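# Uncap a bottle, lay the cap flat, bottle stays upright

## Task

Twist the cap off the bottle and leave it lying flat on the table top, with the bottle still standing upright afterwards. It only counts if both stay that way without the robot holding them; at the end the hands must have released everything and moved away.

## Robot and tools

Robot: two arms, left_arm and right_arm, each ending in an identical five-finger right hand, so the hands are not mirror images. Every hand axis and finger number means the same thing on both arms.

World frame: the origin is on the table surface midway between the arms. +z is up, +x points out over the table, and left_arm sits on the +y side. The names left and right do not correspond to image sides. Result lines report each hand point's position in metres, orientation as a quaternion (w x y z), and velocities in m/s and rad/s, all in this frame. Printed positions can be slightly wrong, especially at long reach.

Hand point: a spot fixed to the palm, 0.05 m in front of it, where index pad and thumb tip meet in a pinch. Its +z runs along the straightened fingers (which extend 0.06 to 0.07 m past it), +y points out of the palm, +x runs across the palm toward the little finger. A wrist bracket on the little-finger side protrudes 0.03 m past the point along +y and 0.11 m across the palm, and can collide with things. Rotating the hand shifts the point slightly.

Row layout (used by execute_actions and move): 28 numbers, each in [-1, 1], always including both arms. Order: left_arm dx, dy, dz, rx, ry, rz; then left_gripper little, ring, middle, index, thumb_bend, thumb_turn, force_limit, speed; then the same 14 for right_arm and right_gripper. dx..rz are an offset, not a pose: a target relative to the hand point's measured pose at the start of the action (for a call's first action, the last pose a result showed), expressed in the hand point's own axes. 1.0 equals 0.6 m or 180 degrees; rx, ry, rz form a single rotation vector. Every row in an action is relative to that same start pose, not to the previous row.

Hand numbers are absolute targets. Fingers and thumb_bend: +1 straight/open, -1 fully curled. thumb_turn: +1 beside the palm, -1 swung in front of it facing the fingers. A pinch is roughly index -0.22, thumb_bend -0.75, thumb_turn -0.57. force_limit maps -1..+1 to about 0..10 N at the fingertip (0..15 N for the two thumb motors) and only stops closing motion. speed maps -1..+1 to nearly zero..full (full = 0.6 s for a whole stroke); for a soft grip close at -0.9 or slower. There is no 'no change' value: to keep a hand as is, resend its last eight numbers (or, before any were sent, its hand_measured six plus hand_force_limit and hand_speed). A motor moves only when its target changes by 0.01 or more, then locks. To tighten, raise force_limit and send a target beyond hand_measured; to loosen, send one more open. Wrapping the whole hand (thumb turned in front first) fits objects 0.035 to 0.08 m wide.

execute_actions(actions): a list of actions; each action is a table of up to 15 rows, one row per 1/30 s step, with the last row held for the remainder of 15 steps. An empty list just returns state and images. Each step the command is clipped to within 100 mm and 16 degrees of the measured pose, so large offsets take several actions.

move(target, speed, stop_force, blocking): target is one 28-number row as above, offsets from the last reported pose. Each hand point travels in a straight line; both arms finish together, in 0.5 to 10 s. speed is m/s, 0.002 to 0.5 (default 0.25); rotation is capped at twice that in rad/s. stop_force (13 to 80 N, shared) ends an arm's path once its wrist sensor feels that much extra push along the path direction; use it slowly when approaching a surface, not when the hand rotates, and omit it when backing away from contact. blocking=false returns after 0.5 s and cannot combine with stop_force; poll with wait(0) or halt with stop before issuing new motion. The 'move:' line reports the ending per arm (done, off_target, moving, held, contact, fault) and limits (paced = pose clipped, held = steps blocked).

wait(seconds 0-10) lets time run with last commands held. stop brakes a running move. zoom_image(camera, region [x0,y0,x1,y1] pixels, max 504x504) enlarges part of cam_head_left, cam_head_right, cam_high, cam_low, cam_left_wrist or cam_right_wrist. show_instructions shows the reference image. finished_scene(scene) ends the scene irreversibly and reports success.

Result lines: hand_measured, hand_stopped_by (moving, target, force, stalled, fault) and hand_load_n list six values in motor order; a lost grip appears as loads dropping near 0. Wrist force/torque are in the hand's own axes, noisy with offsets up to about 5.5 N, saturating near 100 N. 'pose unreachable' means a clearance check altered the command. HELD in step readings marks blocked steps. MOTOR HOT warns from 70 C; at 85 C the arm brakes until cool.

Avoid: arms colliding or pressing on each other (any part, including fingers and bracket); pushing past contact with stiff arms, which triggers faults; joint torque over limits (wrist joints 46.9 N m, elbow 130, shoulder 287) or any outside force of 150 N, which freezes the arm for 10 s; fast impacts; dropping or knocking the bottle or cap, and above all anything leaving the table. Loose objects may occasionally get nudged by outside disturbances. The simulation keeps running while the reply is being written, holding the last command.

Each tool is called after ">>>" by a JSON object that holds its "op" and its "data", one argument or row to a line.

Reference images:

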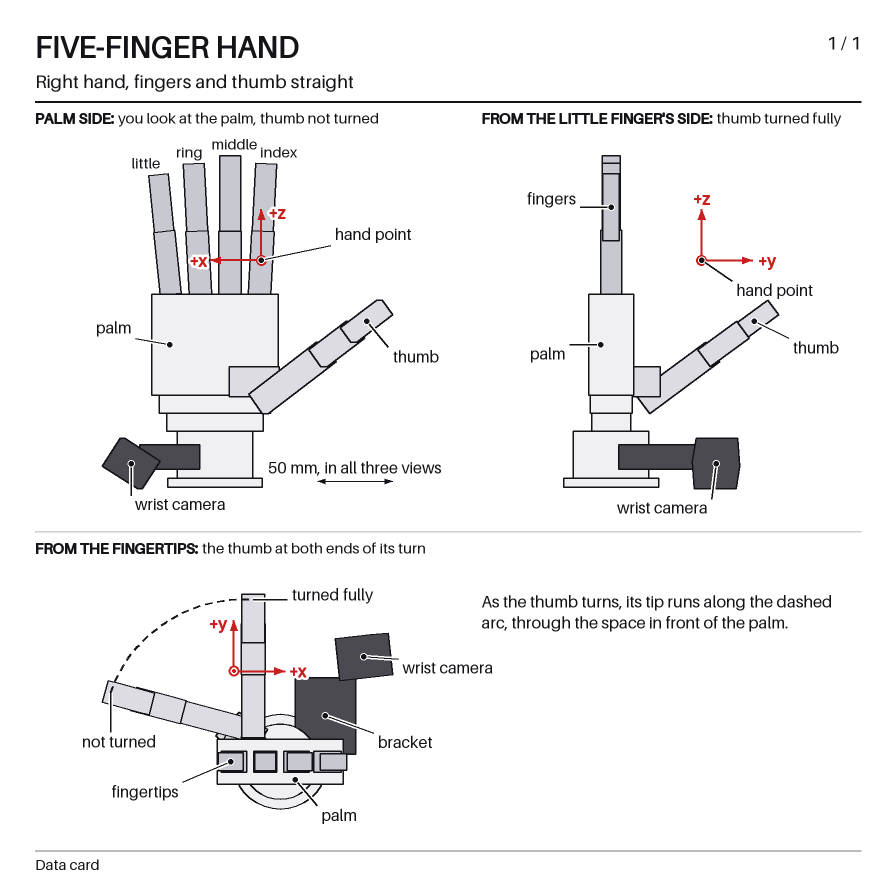

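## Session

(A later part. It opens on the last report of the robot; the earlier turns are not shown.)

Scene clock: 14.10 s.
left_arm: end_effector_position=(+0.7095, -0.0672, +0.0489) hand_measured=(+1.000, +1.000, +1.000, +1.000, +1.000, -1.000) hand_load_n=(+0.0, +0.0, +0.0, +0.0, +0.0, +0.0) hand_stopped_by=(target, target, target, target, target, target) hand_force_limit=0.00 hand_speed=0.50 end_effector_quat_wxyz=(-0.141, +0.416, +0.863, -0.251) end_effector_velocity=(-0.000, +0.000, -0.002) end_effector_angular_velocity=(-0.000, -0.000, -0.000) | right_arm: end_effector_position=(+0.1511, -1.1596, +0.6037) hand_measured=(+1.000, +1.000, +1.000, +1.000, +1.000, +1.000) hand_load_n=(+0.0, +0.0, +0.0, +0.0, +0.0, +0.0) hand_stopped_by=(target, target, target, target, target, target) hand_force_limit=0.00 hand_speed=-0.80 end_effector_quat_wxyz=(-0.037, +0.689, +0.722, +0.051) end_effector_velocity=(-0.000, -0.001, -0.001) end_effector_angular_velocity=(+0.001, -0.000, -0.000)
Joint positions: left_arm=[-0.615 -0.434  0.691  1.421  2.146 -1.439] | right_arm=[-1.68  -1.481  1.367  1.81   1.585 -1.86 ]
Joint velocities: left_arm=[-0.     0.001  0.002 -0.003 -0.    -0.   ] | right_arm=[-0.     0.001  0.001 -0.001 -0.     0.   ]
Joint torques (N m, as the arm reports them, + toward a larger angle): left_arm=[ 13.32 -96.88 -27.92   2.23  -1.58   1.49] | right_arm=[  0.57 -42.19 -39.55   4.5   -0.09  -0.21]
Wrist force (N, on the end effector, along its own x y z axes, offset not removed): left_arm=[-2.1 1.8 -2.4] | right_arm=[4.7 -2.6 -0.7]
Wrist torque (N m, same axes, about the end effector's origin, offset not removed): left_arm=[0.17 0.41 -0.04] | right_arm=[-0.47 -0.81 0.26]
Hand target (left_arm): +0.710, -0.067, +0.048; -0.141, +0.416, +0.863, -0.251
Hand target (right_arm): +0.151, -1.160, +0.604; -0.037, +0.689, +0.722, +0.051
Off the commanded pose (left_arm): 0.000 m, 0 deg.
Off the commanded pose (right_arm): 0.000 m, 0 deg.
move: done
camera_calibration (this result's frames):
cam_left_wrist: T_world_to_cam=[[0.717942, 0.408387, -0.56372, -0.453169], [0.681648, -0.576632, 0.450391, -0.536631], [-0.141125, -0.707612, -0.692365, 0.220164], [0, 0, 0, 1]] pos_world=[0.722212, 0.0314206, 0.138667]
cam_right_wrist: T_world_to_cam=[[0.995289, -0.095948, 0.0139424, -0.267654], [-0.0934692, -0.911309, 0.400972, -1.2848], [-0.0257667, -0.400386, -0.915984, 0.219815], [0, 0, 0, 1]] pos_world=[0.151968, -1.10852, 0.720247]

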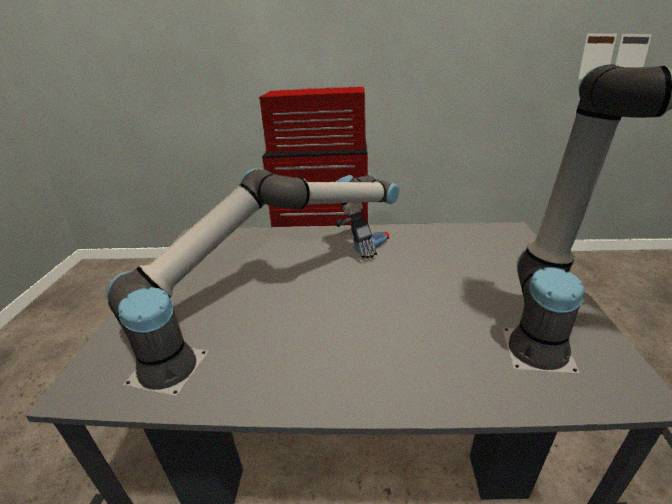

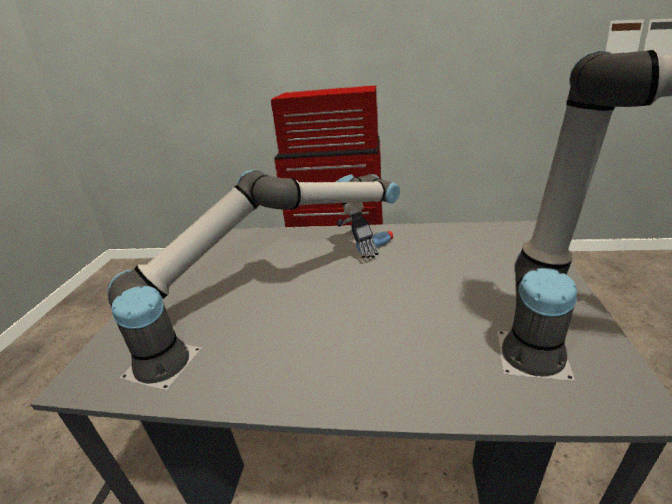

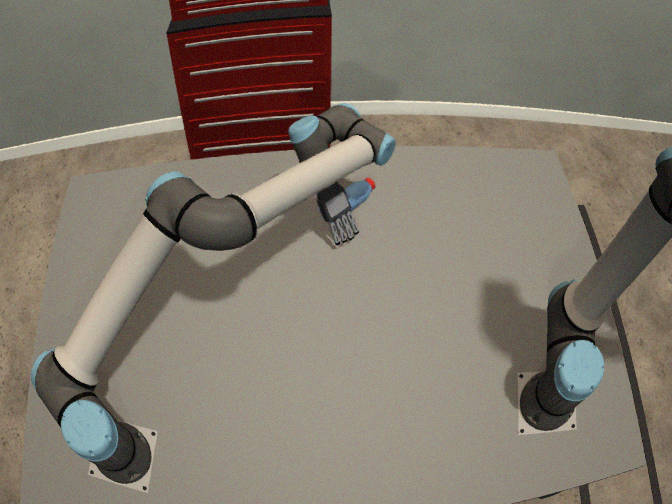

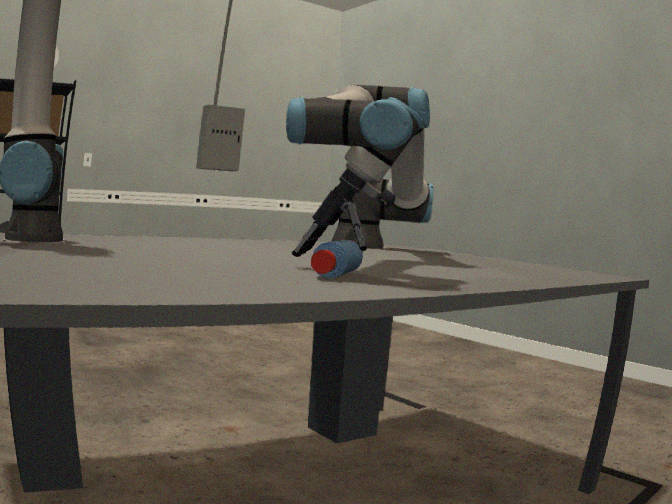

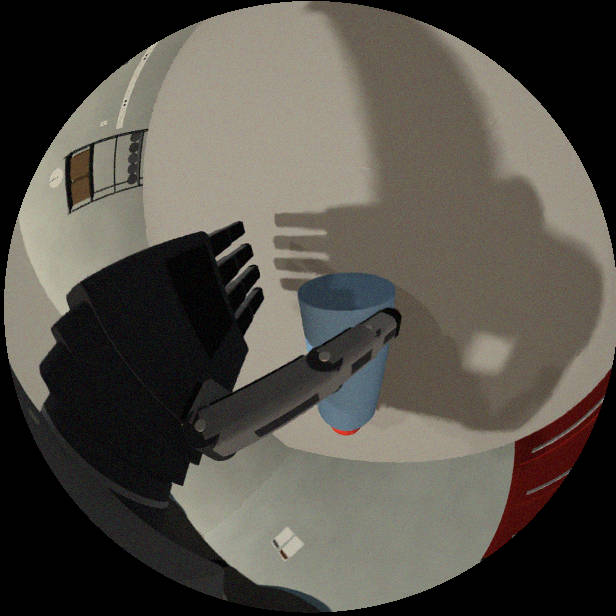

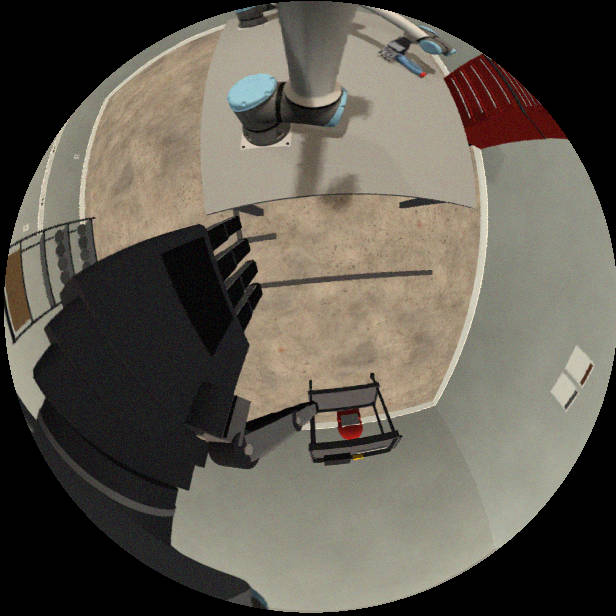

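>>> {"op": "move", "data": {
  "target": [-0.1,0.03,-0.017,0,0,0,1,1,1,1,1,-1,0,0.5, 0,0,0,0,0,0,1,1,1,1,1,1,0,-0.8],
  "speed": 0.08
}}

>>> {"op": "move", "data": {
  "target": [0,0.025,0.04,0,0,0,1,1,1,1,1,-1,0,0.5, 0,0,0,0,0,0,1,1,1,1,1,1,0,-0.8],
  "speed": 0.04,
  "stop_force": 15
}}

>>> {"op": "zoom_image", "data": {
  "camera": "cam_low",
  "region": [230,130,450,300]
}}

Scene clock: 16.20 s.
left_arm: end_effector_position=(+0.7623, -0.1016, +0.0454) hand_measured=(+1.000, +1.000, +1.000, +1.000, +1.000, -1.000) hand_load_n=(+0.0, +0.0, +0.0, +0.0, +0.0, +0.0) hand_stopped_by=(target, target, target, target, target, target) hand_force_limit=0.00 hand_speed=0.50 end_effector_quat_wxyz=(-0.140, +0.415, +0.863, -0.251) end_effector_velocity=(+0.003, -0.002, +0.002) end_effector_angular_velocity=(+0.004, +0.006, -0.004) | right_arm: end_effector_position=(+0.1511, -1.1596, +0.6037) hand_measured=(+1.000, +1.000, +1.000, +1.000, +1.000, +1.000) hand_load_n=(+0.0, +0.0, +0.0, +0.0, +0.0, +0.0) hand_stopped_by=(target, target, target, target, target, target) hand_force_limit=0.00 hand_speed=-0.80 end_effector_quat_wxyz=(-0.037, +0.689, +0.722, +0.051) end_effector_velocity=(-0.000, -0.001, -0.001) end_effector_angular_velocity=(+0.000, -0.000, +0.000)
Joint positions: left_arm=[-0.602 -0.2    0.224  1.661  2.145 -1.424] | right_arm=[-1.68  -1.481  1.367  1.81   1.585 -1.86 ]
Joint velocities: left_arm=[ 0.001  0.042 -0.088  0.055  0.001  0.006] | right_arm=[ 0.     0.002 -0.    -0.001 -0.     0.   ]
Joint torques (N m, as the arm reports them, + toward a larger angle): left_arm=[  10.18 -104.68  -46.83    5.69    3.55    1.52] | right_arm=[ -0.73 -42.43 -39.82   4.69   0.09  -0.44]
Wrist force (N, on the end effector, along its own x y z axes, offset not removed): left_arm=[0.0 0.2 -0.6] | right_arm=[-3.4 1.9 1.2]
Wrist torque (N m, same axes, about the end effector's origin, offset not removed): left_arm=[-0.14 0.10 -0.01] | right_arm=[-0.01 0.57 -0.37]
Hand target (left_arm): +0.763, -0.102, +0.045; -0.141, +0.416, +0.863, -0.251
Hand target (right_arm): +0.151, -1.160, +0.604; -0.037, +0.689, +0.722, +0.051
Off the commanded pose (left_arm): 0.000 m, 0 deg.
Off the commanded pose (right_arm): 0.000 m, 0 deg.
move: done
camera_calibration (this result's frames):
cam_left_wrist: T_world_to_cam=[[0.718416, 0.408347, -0.563145, -0.479379], [0.681434, -0.575766, 0.451821, -0.590626], [-0.13974, -0.708341, -0.6919, 0.199767], [0, 0, 0, 1]] pos_world=[0.774781, -0.00280592, 0.135116]
cam_right_wrist: T_world_to_cam=[[0.995289, -0.0959483, 0.0139424, -0.267655], [-0.0934694, -0.911309, 0.400972, -1.2848], [-0.0257668, -0.400386, -0.915984, 0.219816], [0, 0, 0, 1]] pos_world=[0.151968, -1.10852, 0.720247]

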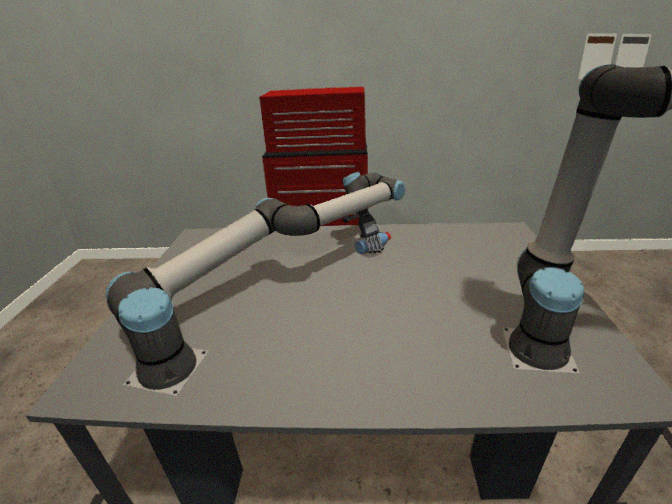

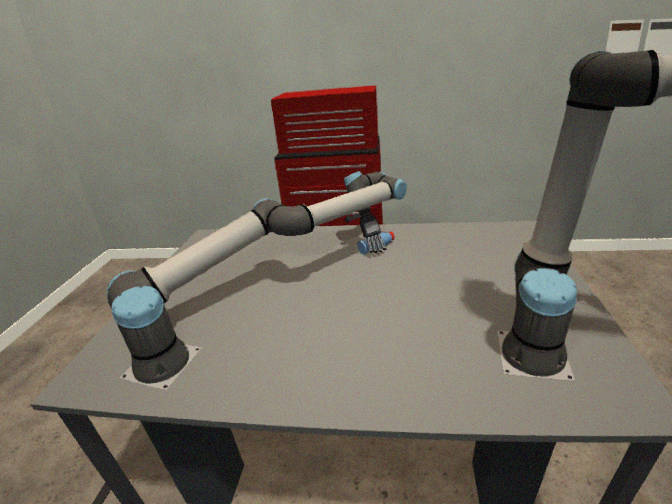

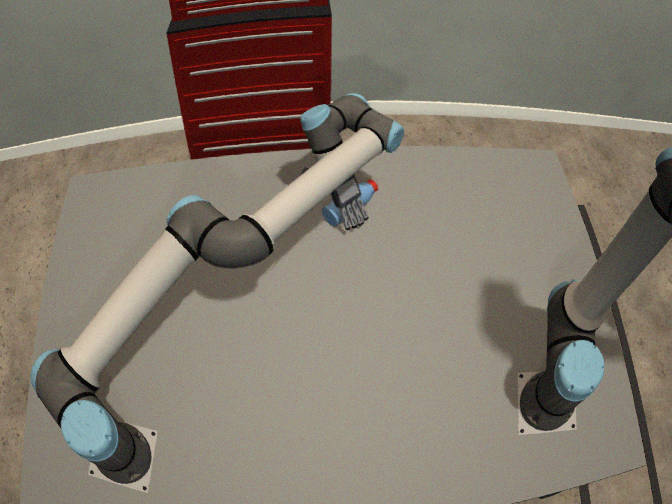

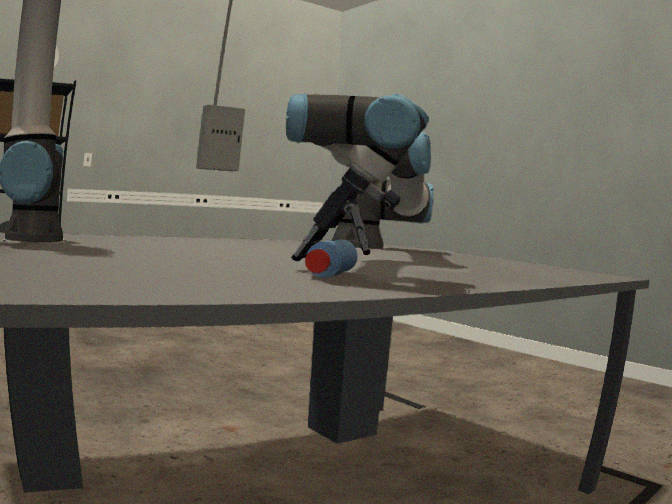

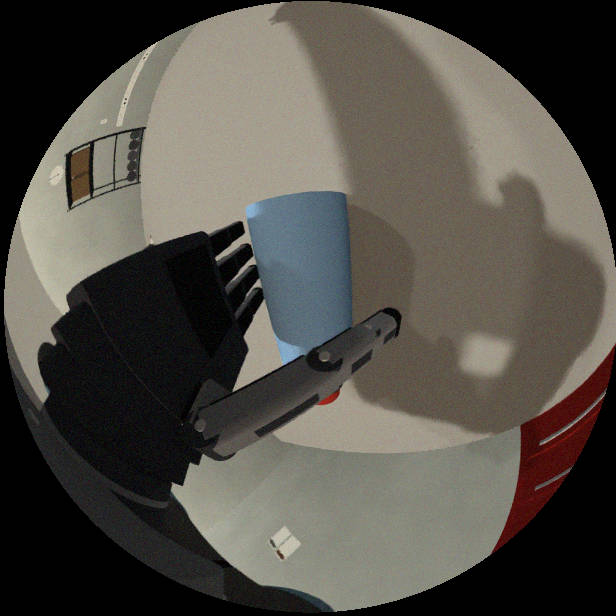

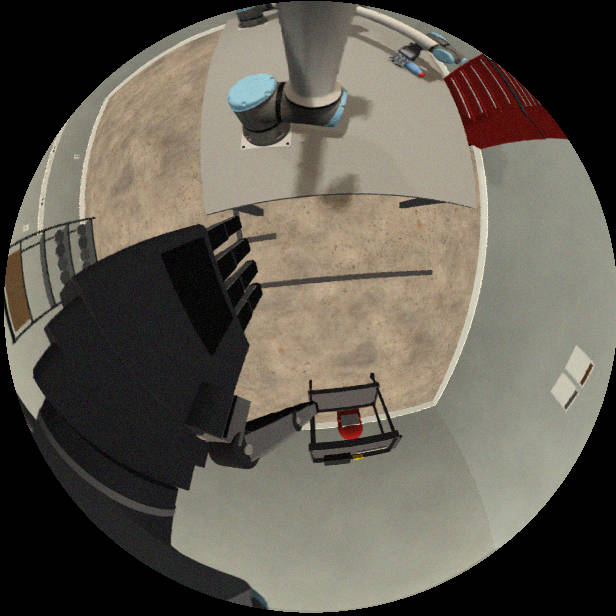

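Scene clock: 17.27 s.
left_arm: end_effector_position=(+0.7615, -0.1013, +0.0251) hand_measured=(+1.000, +1.000, +1.000, +1.000, +1.000, -1.000) hand_load_n=(+0.0, +0.0, +2.5, +0.0, +0.0, +0.0) hand_stopped_by=(target, target, target, target, target, target) hand_force_limit=0.00 hand_speed=0.50 end_effector_quat_wxyz=(-0.140, +0.415, +0.863, -0.251) end_effector_velocity=(+0.000, +0.000, +0.003) end_effector_angular_velocity=(+0.002, +0.000, -0.000) | right_arm: end_effector_position=(+0.1511, -1.1596, +0.6037) hand_measured=(+1.000, +1.000, +1.000, +1.000, +1.000, +1.000) hand_load_n=(+0.0, +0.0, +0.0, +0.0, +0.0, +0.0) hand_stopped_by=(target, target, target, target, target, target) hand_force_limit=0.00 hand_speed=-0.80 end_effector_quat_wxyz=(-0.037, +0.689, +0.722, +0.051) end_effector_velocity=(-0.000, -0.000, -0.000) end_effector_angular_velocity=(+0.002, -0.000, +0.000)
Joint positions: left_arm=[-0.602 -0.199  0.258  1.626  2.145 -1.424] | right_arm=[-1.68  -1.481  1.367  1.81   1.585 -1.86 ]
Joint velocities: left_arm=[-0.     0.001 -0.007  0.008 -0.001  0.   ] | right_arm=[ 0.     0.001  0.     0.001  0.    -0.   ]
Joint torques (N m, as the arm reports them, + toward a larger angle): left_arm=[-19.42 -61.74 -27.56   0.3   -7.3   -0.97] | right_arm=[  3.   -42.51 -40.19   4.07   0.    -0.21]
Wrist force (N, on the end effector, along its own x y z axes, offset not removed): left_arm=[0.7 -19.3 -45.8] | right_arm=[-2.5 -3.9 -0.9]
Wrist torque (N m, same axes, about the end effector's origin, offset not removed): left_arm=[3.50 1.01 -0.21] | right_arm=[-0.76 0.53 -0.16]
Hand target (left_arm): +0.762, -0.101, +0.026; -0.140, +0.415, +0.863, -0.251
Hand target (right_arm): +0.151, -1.160, +0.604; -0.037, +0.689, +0.722, +0.051
Off the commanded pose (left_arm): 0.008 m, 0 deg.
Off the commanded pose (right_arm): 0.000 m, 0 deg.
move: contact (left_arm)
camera_calibration (this result's frames):
cam_left_wrist: T_world_to_cam=[[0.718293, 0.408415, -0.563252, -0.49024], [0.681537, -0.575792, 0.45163, -0.580891], [-0.139864, -0.70828, -0.691938, 0.18596], [0, 0, 0, 1]] pos_world=[0.774044, -0.00253921, 0.114892]
cam_right_wrist: T_world_to_cam=[[0.995289, -0.0959482, 0.0139424, -0.267655], [-0.0934694, -0.911309, 0.400972, -1.2848], [-0.0257668, -0.400386, -0.915984, 0.219816], [0, 0, 0, 1]] pos_world=[0.151968, -1.10852, 0.720247]

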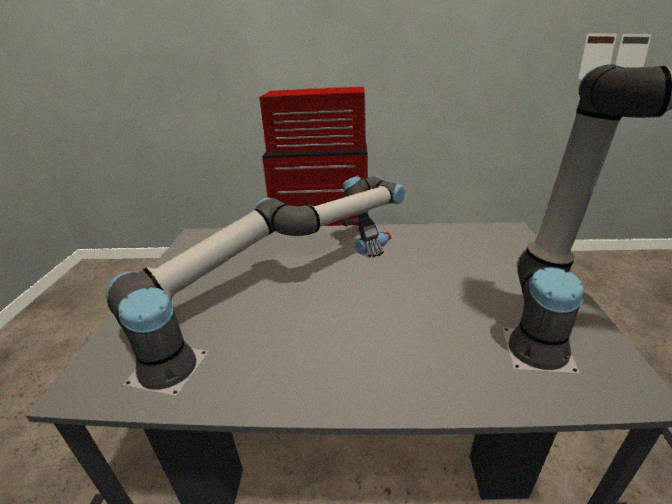

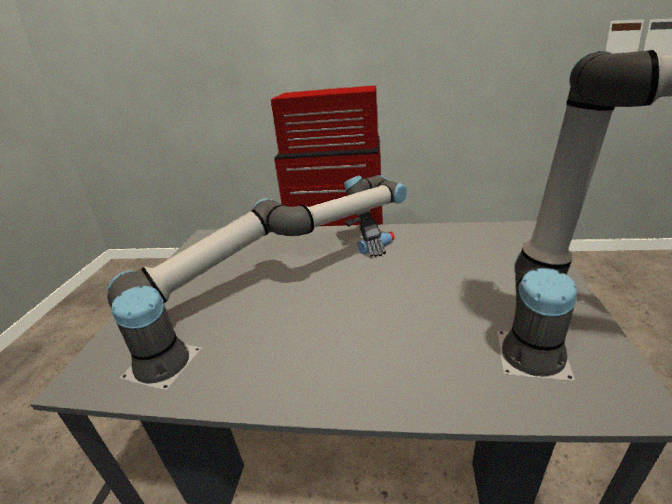

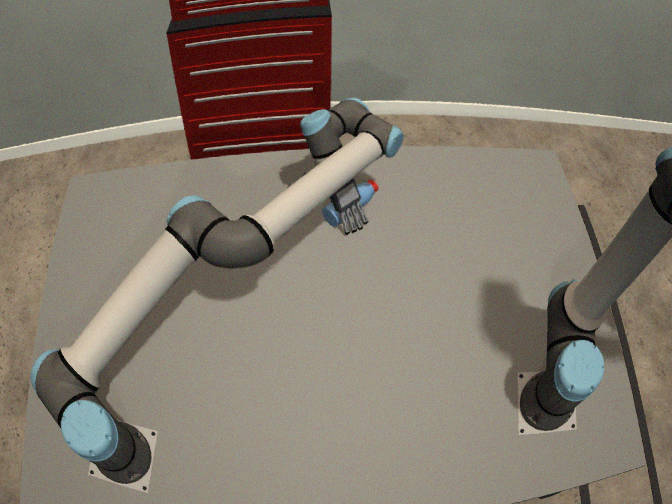

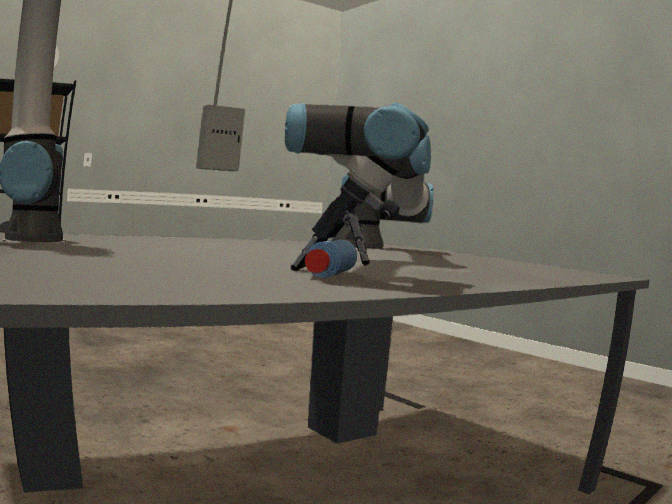

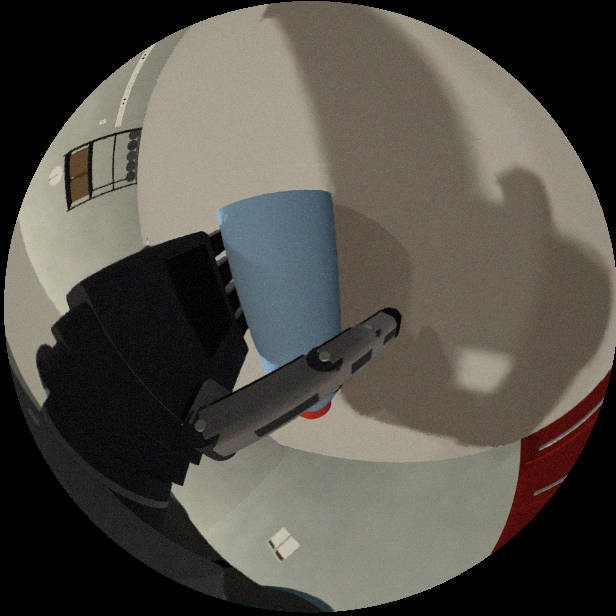

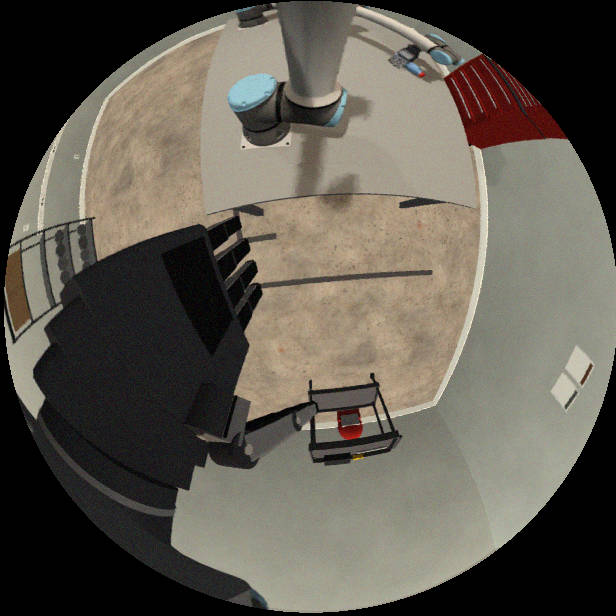

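Region (230, 130, 450, 300) of cam_low's 672x504 image, scaled by 2.291, with more detail than that image has; it fills the top 389 rows of this view, and the rest is white.

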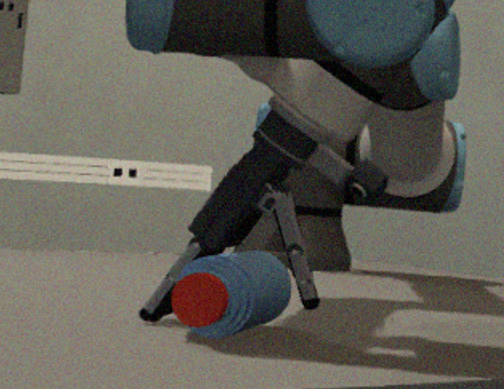

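Raise 8 mm and close.

>>> {"op": "move", "data": {
  "target": [0,-0.007,-0.012,0,0,0,1,1,1,1,1,-1,0,0.5, 0,0,0,0,0,0,1,1,1,1,1,1,0,-0.8],
  "speed": 0.05
}}

>>> {"op": "move", "data": {
  "target": [0,0,0,0,0,0,-1,-1,-1,-1,-1,-1,0.8,-0.3, 0,0,0,0,0,0,1,1,1,1,1,1,0,-0.8]
}}

>>> {"op": "zoom_image", "data": {
  "camera": "cam_low",
  "region": [230,130,450,300]
}}

Scene clock: 19.30 s.
left_arm: end_effector_position=(+0.7620, -0.1012, +0.0333) hand_measured=(+1.000, +1.000, +1.000, +1.000, +1.000, -1.000) hand_load_n=(+0.0, +0.0, +0.0, +0.0, +0.0, +0.0) hand_stopped_by=(target, target, target, target, target, target) hand_force_limit=0.00 hand_speed=0.50 end_effector_quat_wxyz=(-0.140, +0.415, +0.863, -0.251) end_effector_velocity=(-0.000, -0.000, +0.001) end_effector_angular_velocity=(+0.001, +0.001, -0.000) | right_arm: end_effector_position=(+0.1511, -1.1596, +0.6037) hand_measured=(+1.000, +1.000, +1.000, +1.000, +1.000, +1.000) hand_load_n=(+0.0, +0.0, +0.0, +0.0, +0.0, +0.0) hand_stopped_by=(target, target, target, target, target, target) hand_force_limit=0.00 hand_speed=-0.80 end_effector_quat_wxyz=(-0.037, +0.689, +0.722, +0.051) end_effector_velocity=(+0.000, -0.000, +0.000) end_effector_angular_velocity=(-0.001, -0.000, +0.000)
Joint positions: left_arm=[-0.602 -0.2    0.244  1.64   2.145 -1.424] | right_arm=[-1.68  -1.481  1.367  1.81   1.585 -1.86 ]
Joint velocities: left_arm=[-0.     0.002 -0.006  0.005  0.     0.   ] | right_arm=[ 0. -0. -0. -0. -0.  0.]
Joint torques (N m, as the arm reports them, + toward a larger angle): left_arm=[  11.53 -102.86  -46.04    5.71   -1.14    1.47] | right_arm=[  2.17 -44.73 -39.64   4.42   0.04  -0.46]
Wrist force (N, on the end effector, along its own x y z axes, offset not removed): left_arm=[-2.2 0.8 -1.6] | right_arm=[-2.5 -2.6 5.0]
Wrist torque (N m, same axes, about the end effector's origin, offset not removed): left_arm=[0.03 0.39 0.00] | right_arm=[-0.71 0.30 -0.04]
Hand target (left_arm): +0.762, -0.101, +0.033; -0.140, +0.415, +0.863, -0.251
Hand target (right_arm): +0.151, -1.160, +0.604; -0.037, +0.689, +0.722, +0.051
Off the commanded pose (left_arm): 0.000 m, 0 deg.
Off the commanded pose (right_arm): 0.000 m, 0 deg.
move: done
camera_calibration (this result's frames):
cam_left_wrist: T_world_to_cam=[[0.71835, 0.408343, -0.563231, -0.48606], [0.68149, -0.575747, 0.451761, -0.584859], [-0.139805, -0.708358, -0.691869, 0.191652], [0, 0, 0, 1]] pos_world=[0.77453, -0.00249275, 0.12305]

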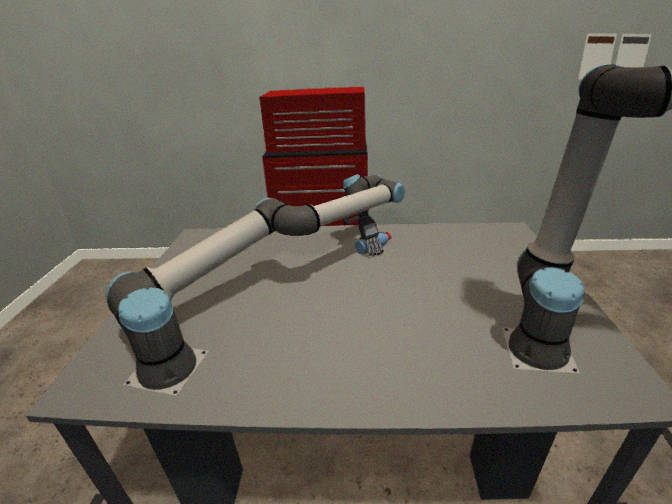

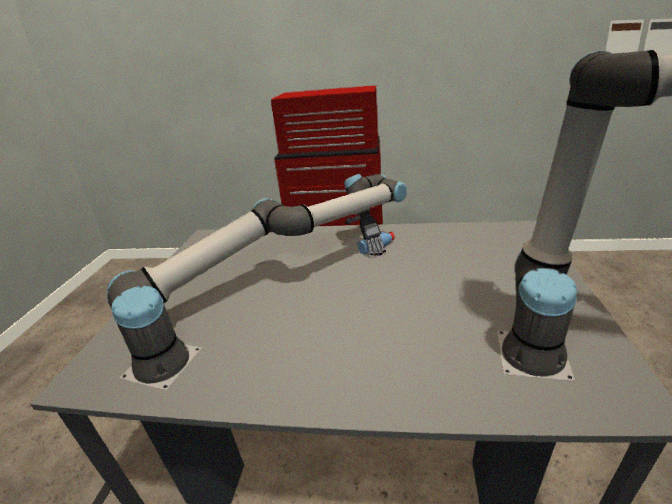

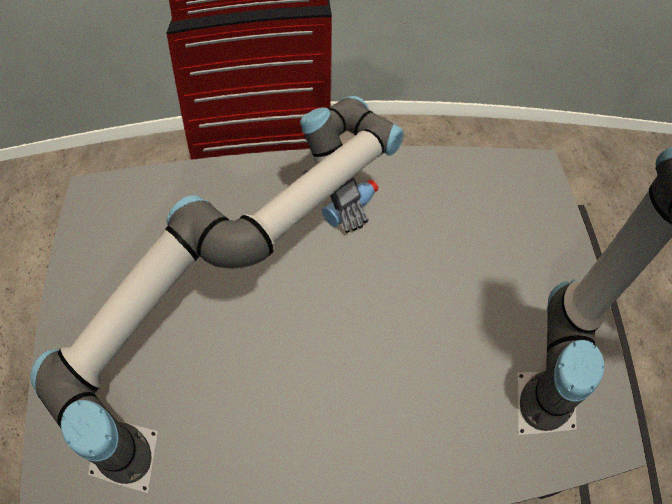

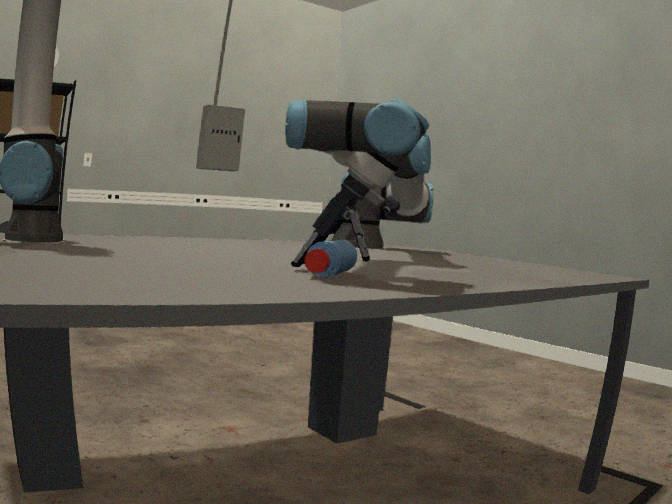

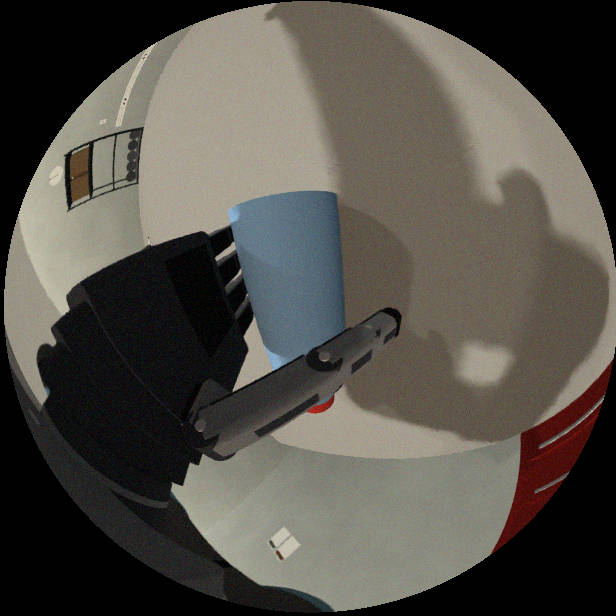

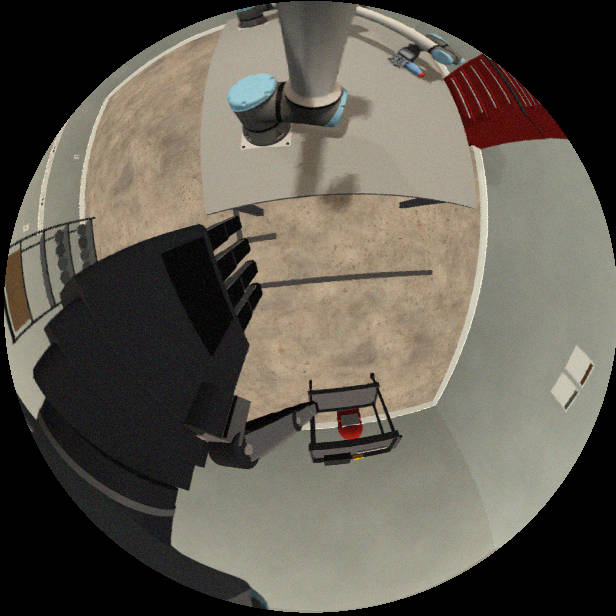

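Scene clock: 20.43 s.
left_arm: end_effector_position=(+0.7620, -0.1013, +0.0334) hand_measured=(-0.002, +0.200, +0.796, +0.540, +0.512, -1.000) hand_load_n=(+11.5, +0.0, +8.0, +7.0, +9.0, +10.0) hand_stopped_by=(force, force, force, force, force, target) hand_force_limit=0.80 hand_speed=-0.30 end_effector_quat_wxyz=(-0.140, +0.415, +0.863, -0.251) end_effector_velocity=(+0.000, +0.000, -0.001) end_effector_angular_velocity=(+0.001, +0.000, +0.000) | right_arm: end_effector_position=(+0.1511, -1.1596, +0.6037) hand_measured=(+1.000, +1.000, +1.000, +1.000, +1.000, +1.000) hand_load_n=(+0.0, +0.0, +0.0, +0.0, +0.0, +0.0) hand_stopped_by=(target, target, target, target, target, target) hand_force_limit=0.00 hand_speed=-0.80 end_effector_quat_wxyz=(-0.037, +0.689, +0.722, +0.051) end_effector_velocity=(-0.000, -0.001, -0.000) end_effector_angular_velocity=(-0.001, -0.000, -0.000)
Joint positions: left_arm=[-0.602 -0.2    0.244  1.64   2.145 -1.424] | right_arm=[-1.68  -1.481  1.367  1.81   1.585 -1.86 ]
Joint velocities: left_arm=[ 0.     0.     0.001 -0.    -0.     0.   ] | right_arm=[-0.     0.     0.    -0.001 -0.    -0.   ]
Joint torques (N m, as the arm reports them, + toward a larger angle): left_arm=[  6.3  -88.8  -19.25  -1.04  -8.46  -0.05] | right_arm=[  1.72 -41.84 -40.17   4.31   0.32   0.02]
Wrist force (N, on the end effector, along its own x y z axes, offset not removed): left_arm=[0.5 -21.4 -17.6] | right_arm=[2.8 -0.7 -1.1]
Wrist torque (N m, same axes, about the end effector's origin, offset not removed): left_arm=[1.67 0.32 -0.08] | right_arm=[-0.49 -0.44 0.25]
Hand target (left_arm): +0.762, -0.101, +0.033; -0.140, +0.415, +0.863, -0.251
Hand target (right_arm): +0.151, -1.160, +0.604; -0.037, +0.689, +0.722, +0.051
Off the commanded pose (left_arm): 0.000 m, 0 deg.
Off the commanded pose (right_arm): 0.000 m, 0 deg.
move: done
camera_calibration (this result's frames):
cam_left_wrist: T_world_to_cam=[[0.718317, 0.408293, -0.563309, -0.485992], [0.681517, -0.575699, 0.451779, -0.584905], [-0.139838, -0.708426, -0.691793, 0.191698], [0, 0, 0, 1]] pos_world=[0.774526, -0.00249848, 0.123099]
cam_right_wrist: T_world_to_cam=[[0.995289, -0.0959482, 0.0139424, -0.267655], [-0.0934694, -0.911309, 0.400972, -1.2848], [-0.0257668, -0.400386, -0.915984, 0.219816], [0, 0, 0, 1]] pos_world=[0.151968, -1.10852, 0.720247]

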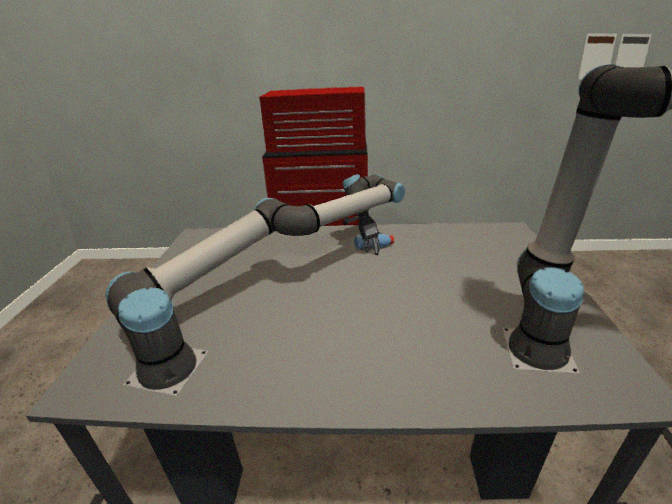

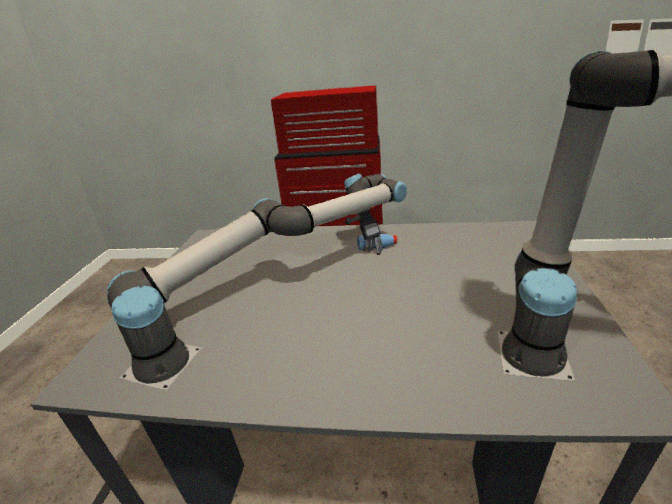

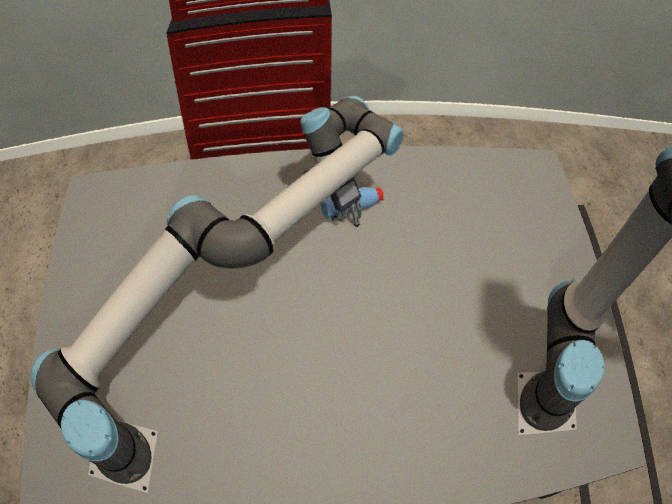

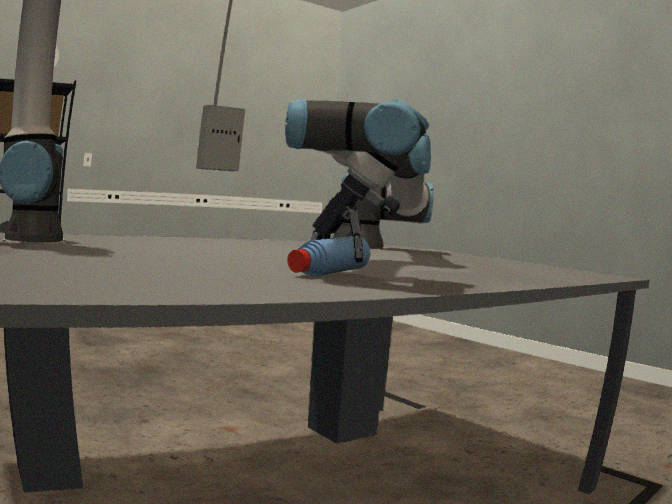

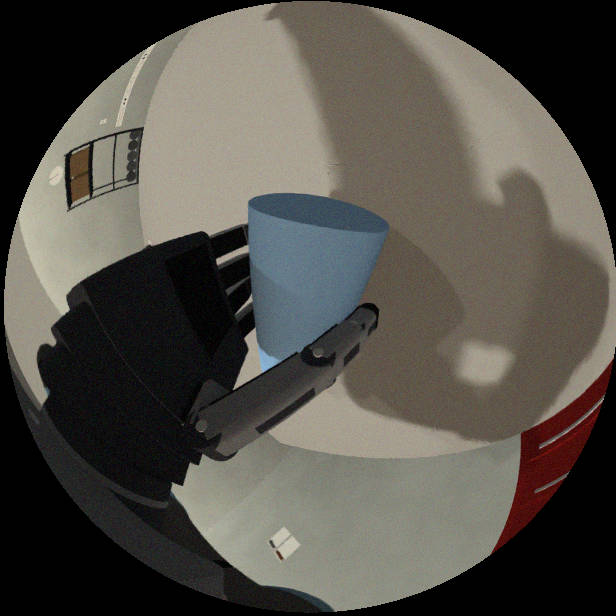

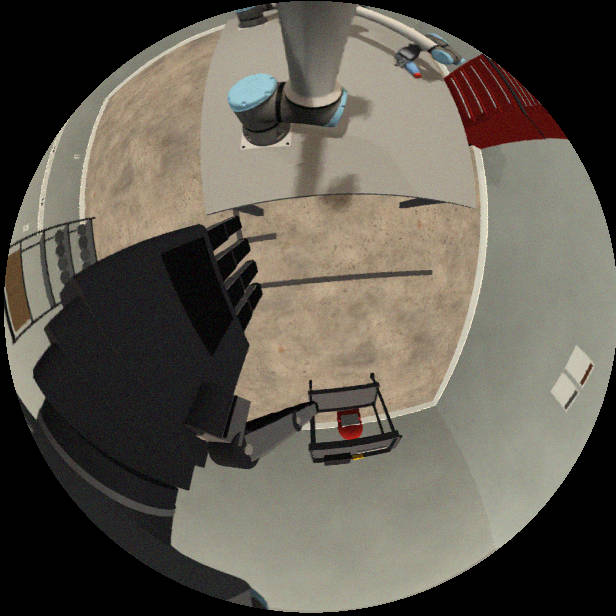

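Region (230, 130, 450, 300) of cam_low's 672x504 image, scaled by 2.291, with more detail than that image has; it fills the top 389 rows of this view, and the rest is white.

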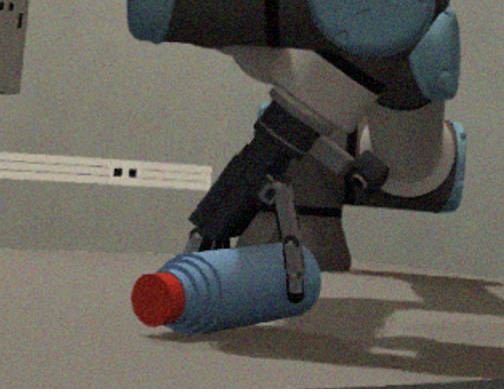

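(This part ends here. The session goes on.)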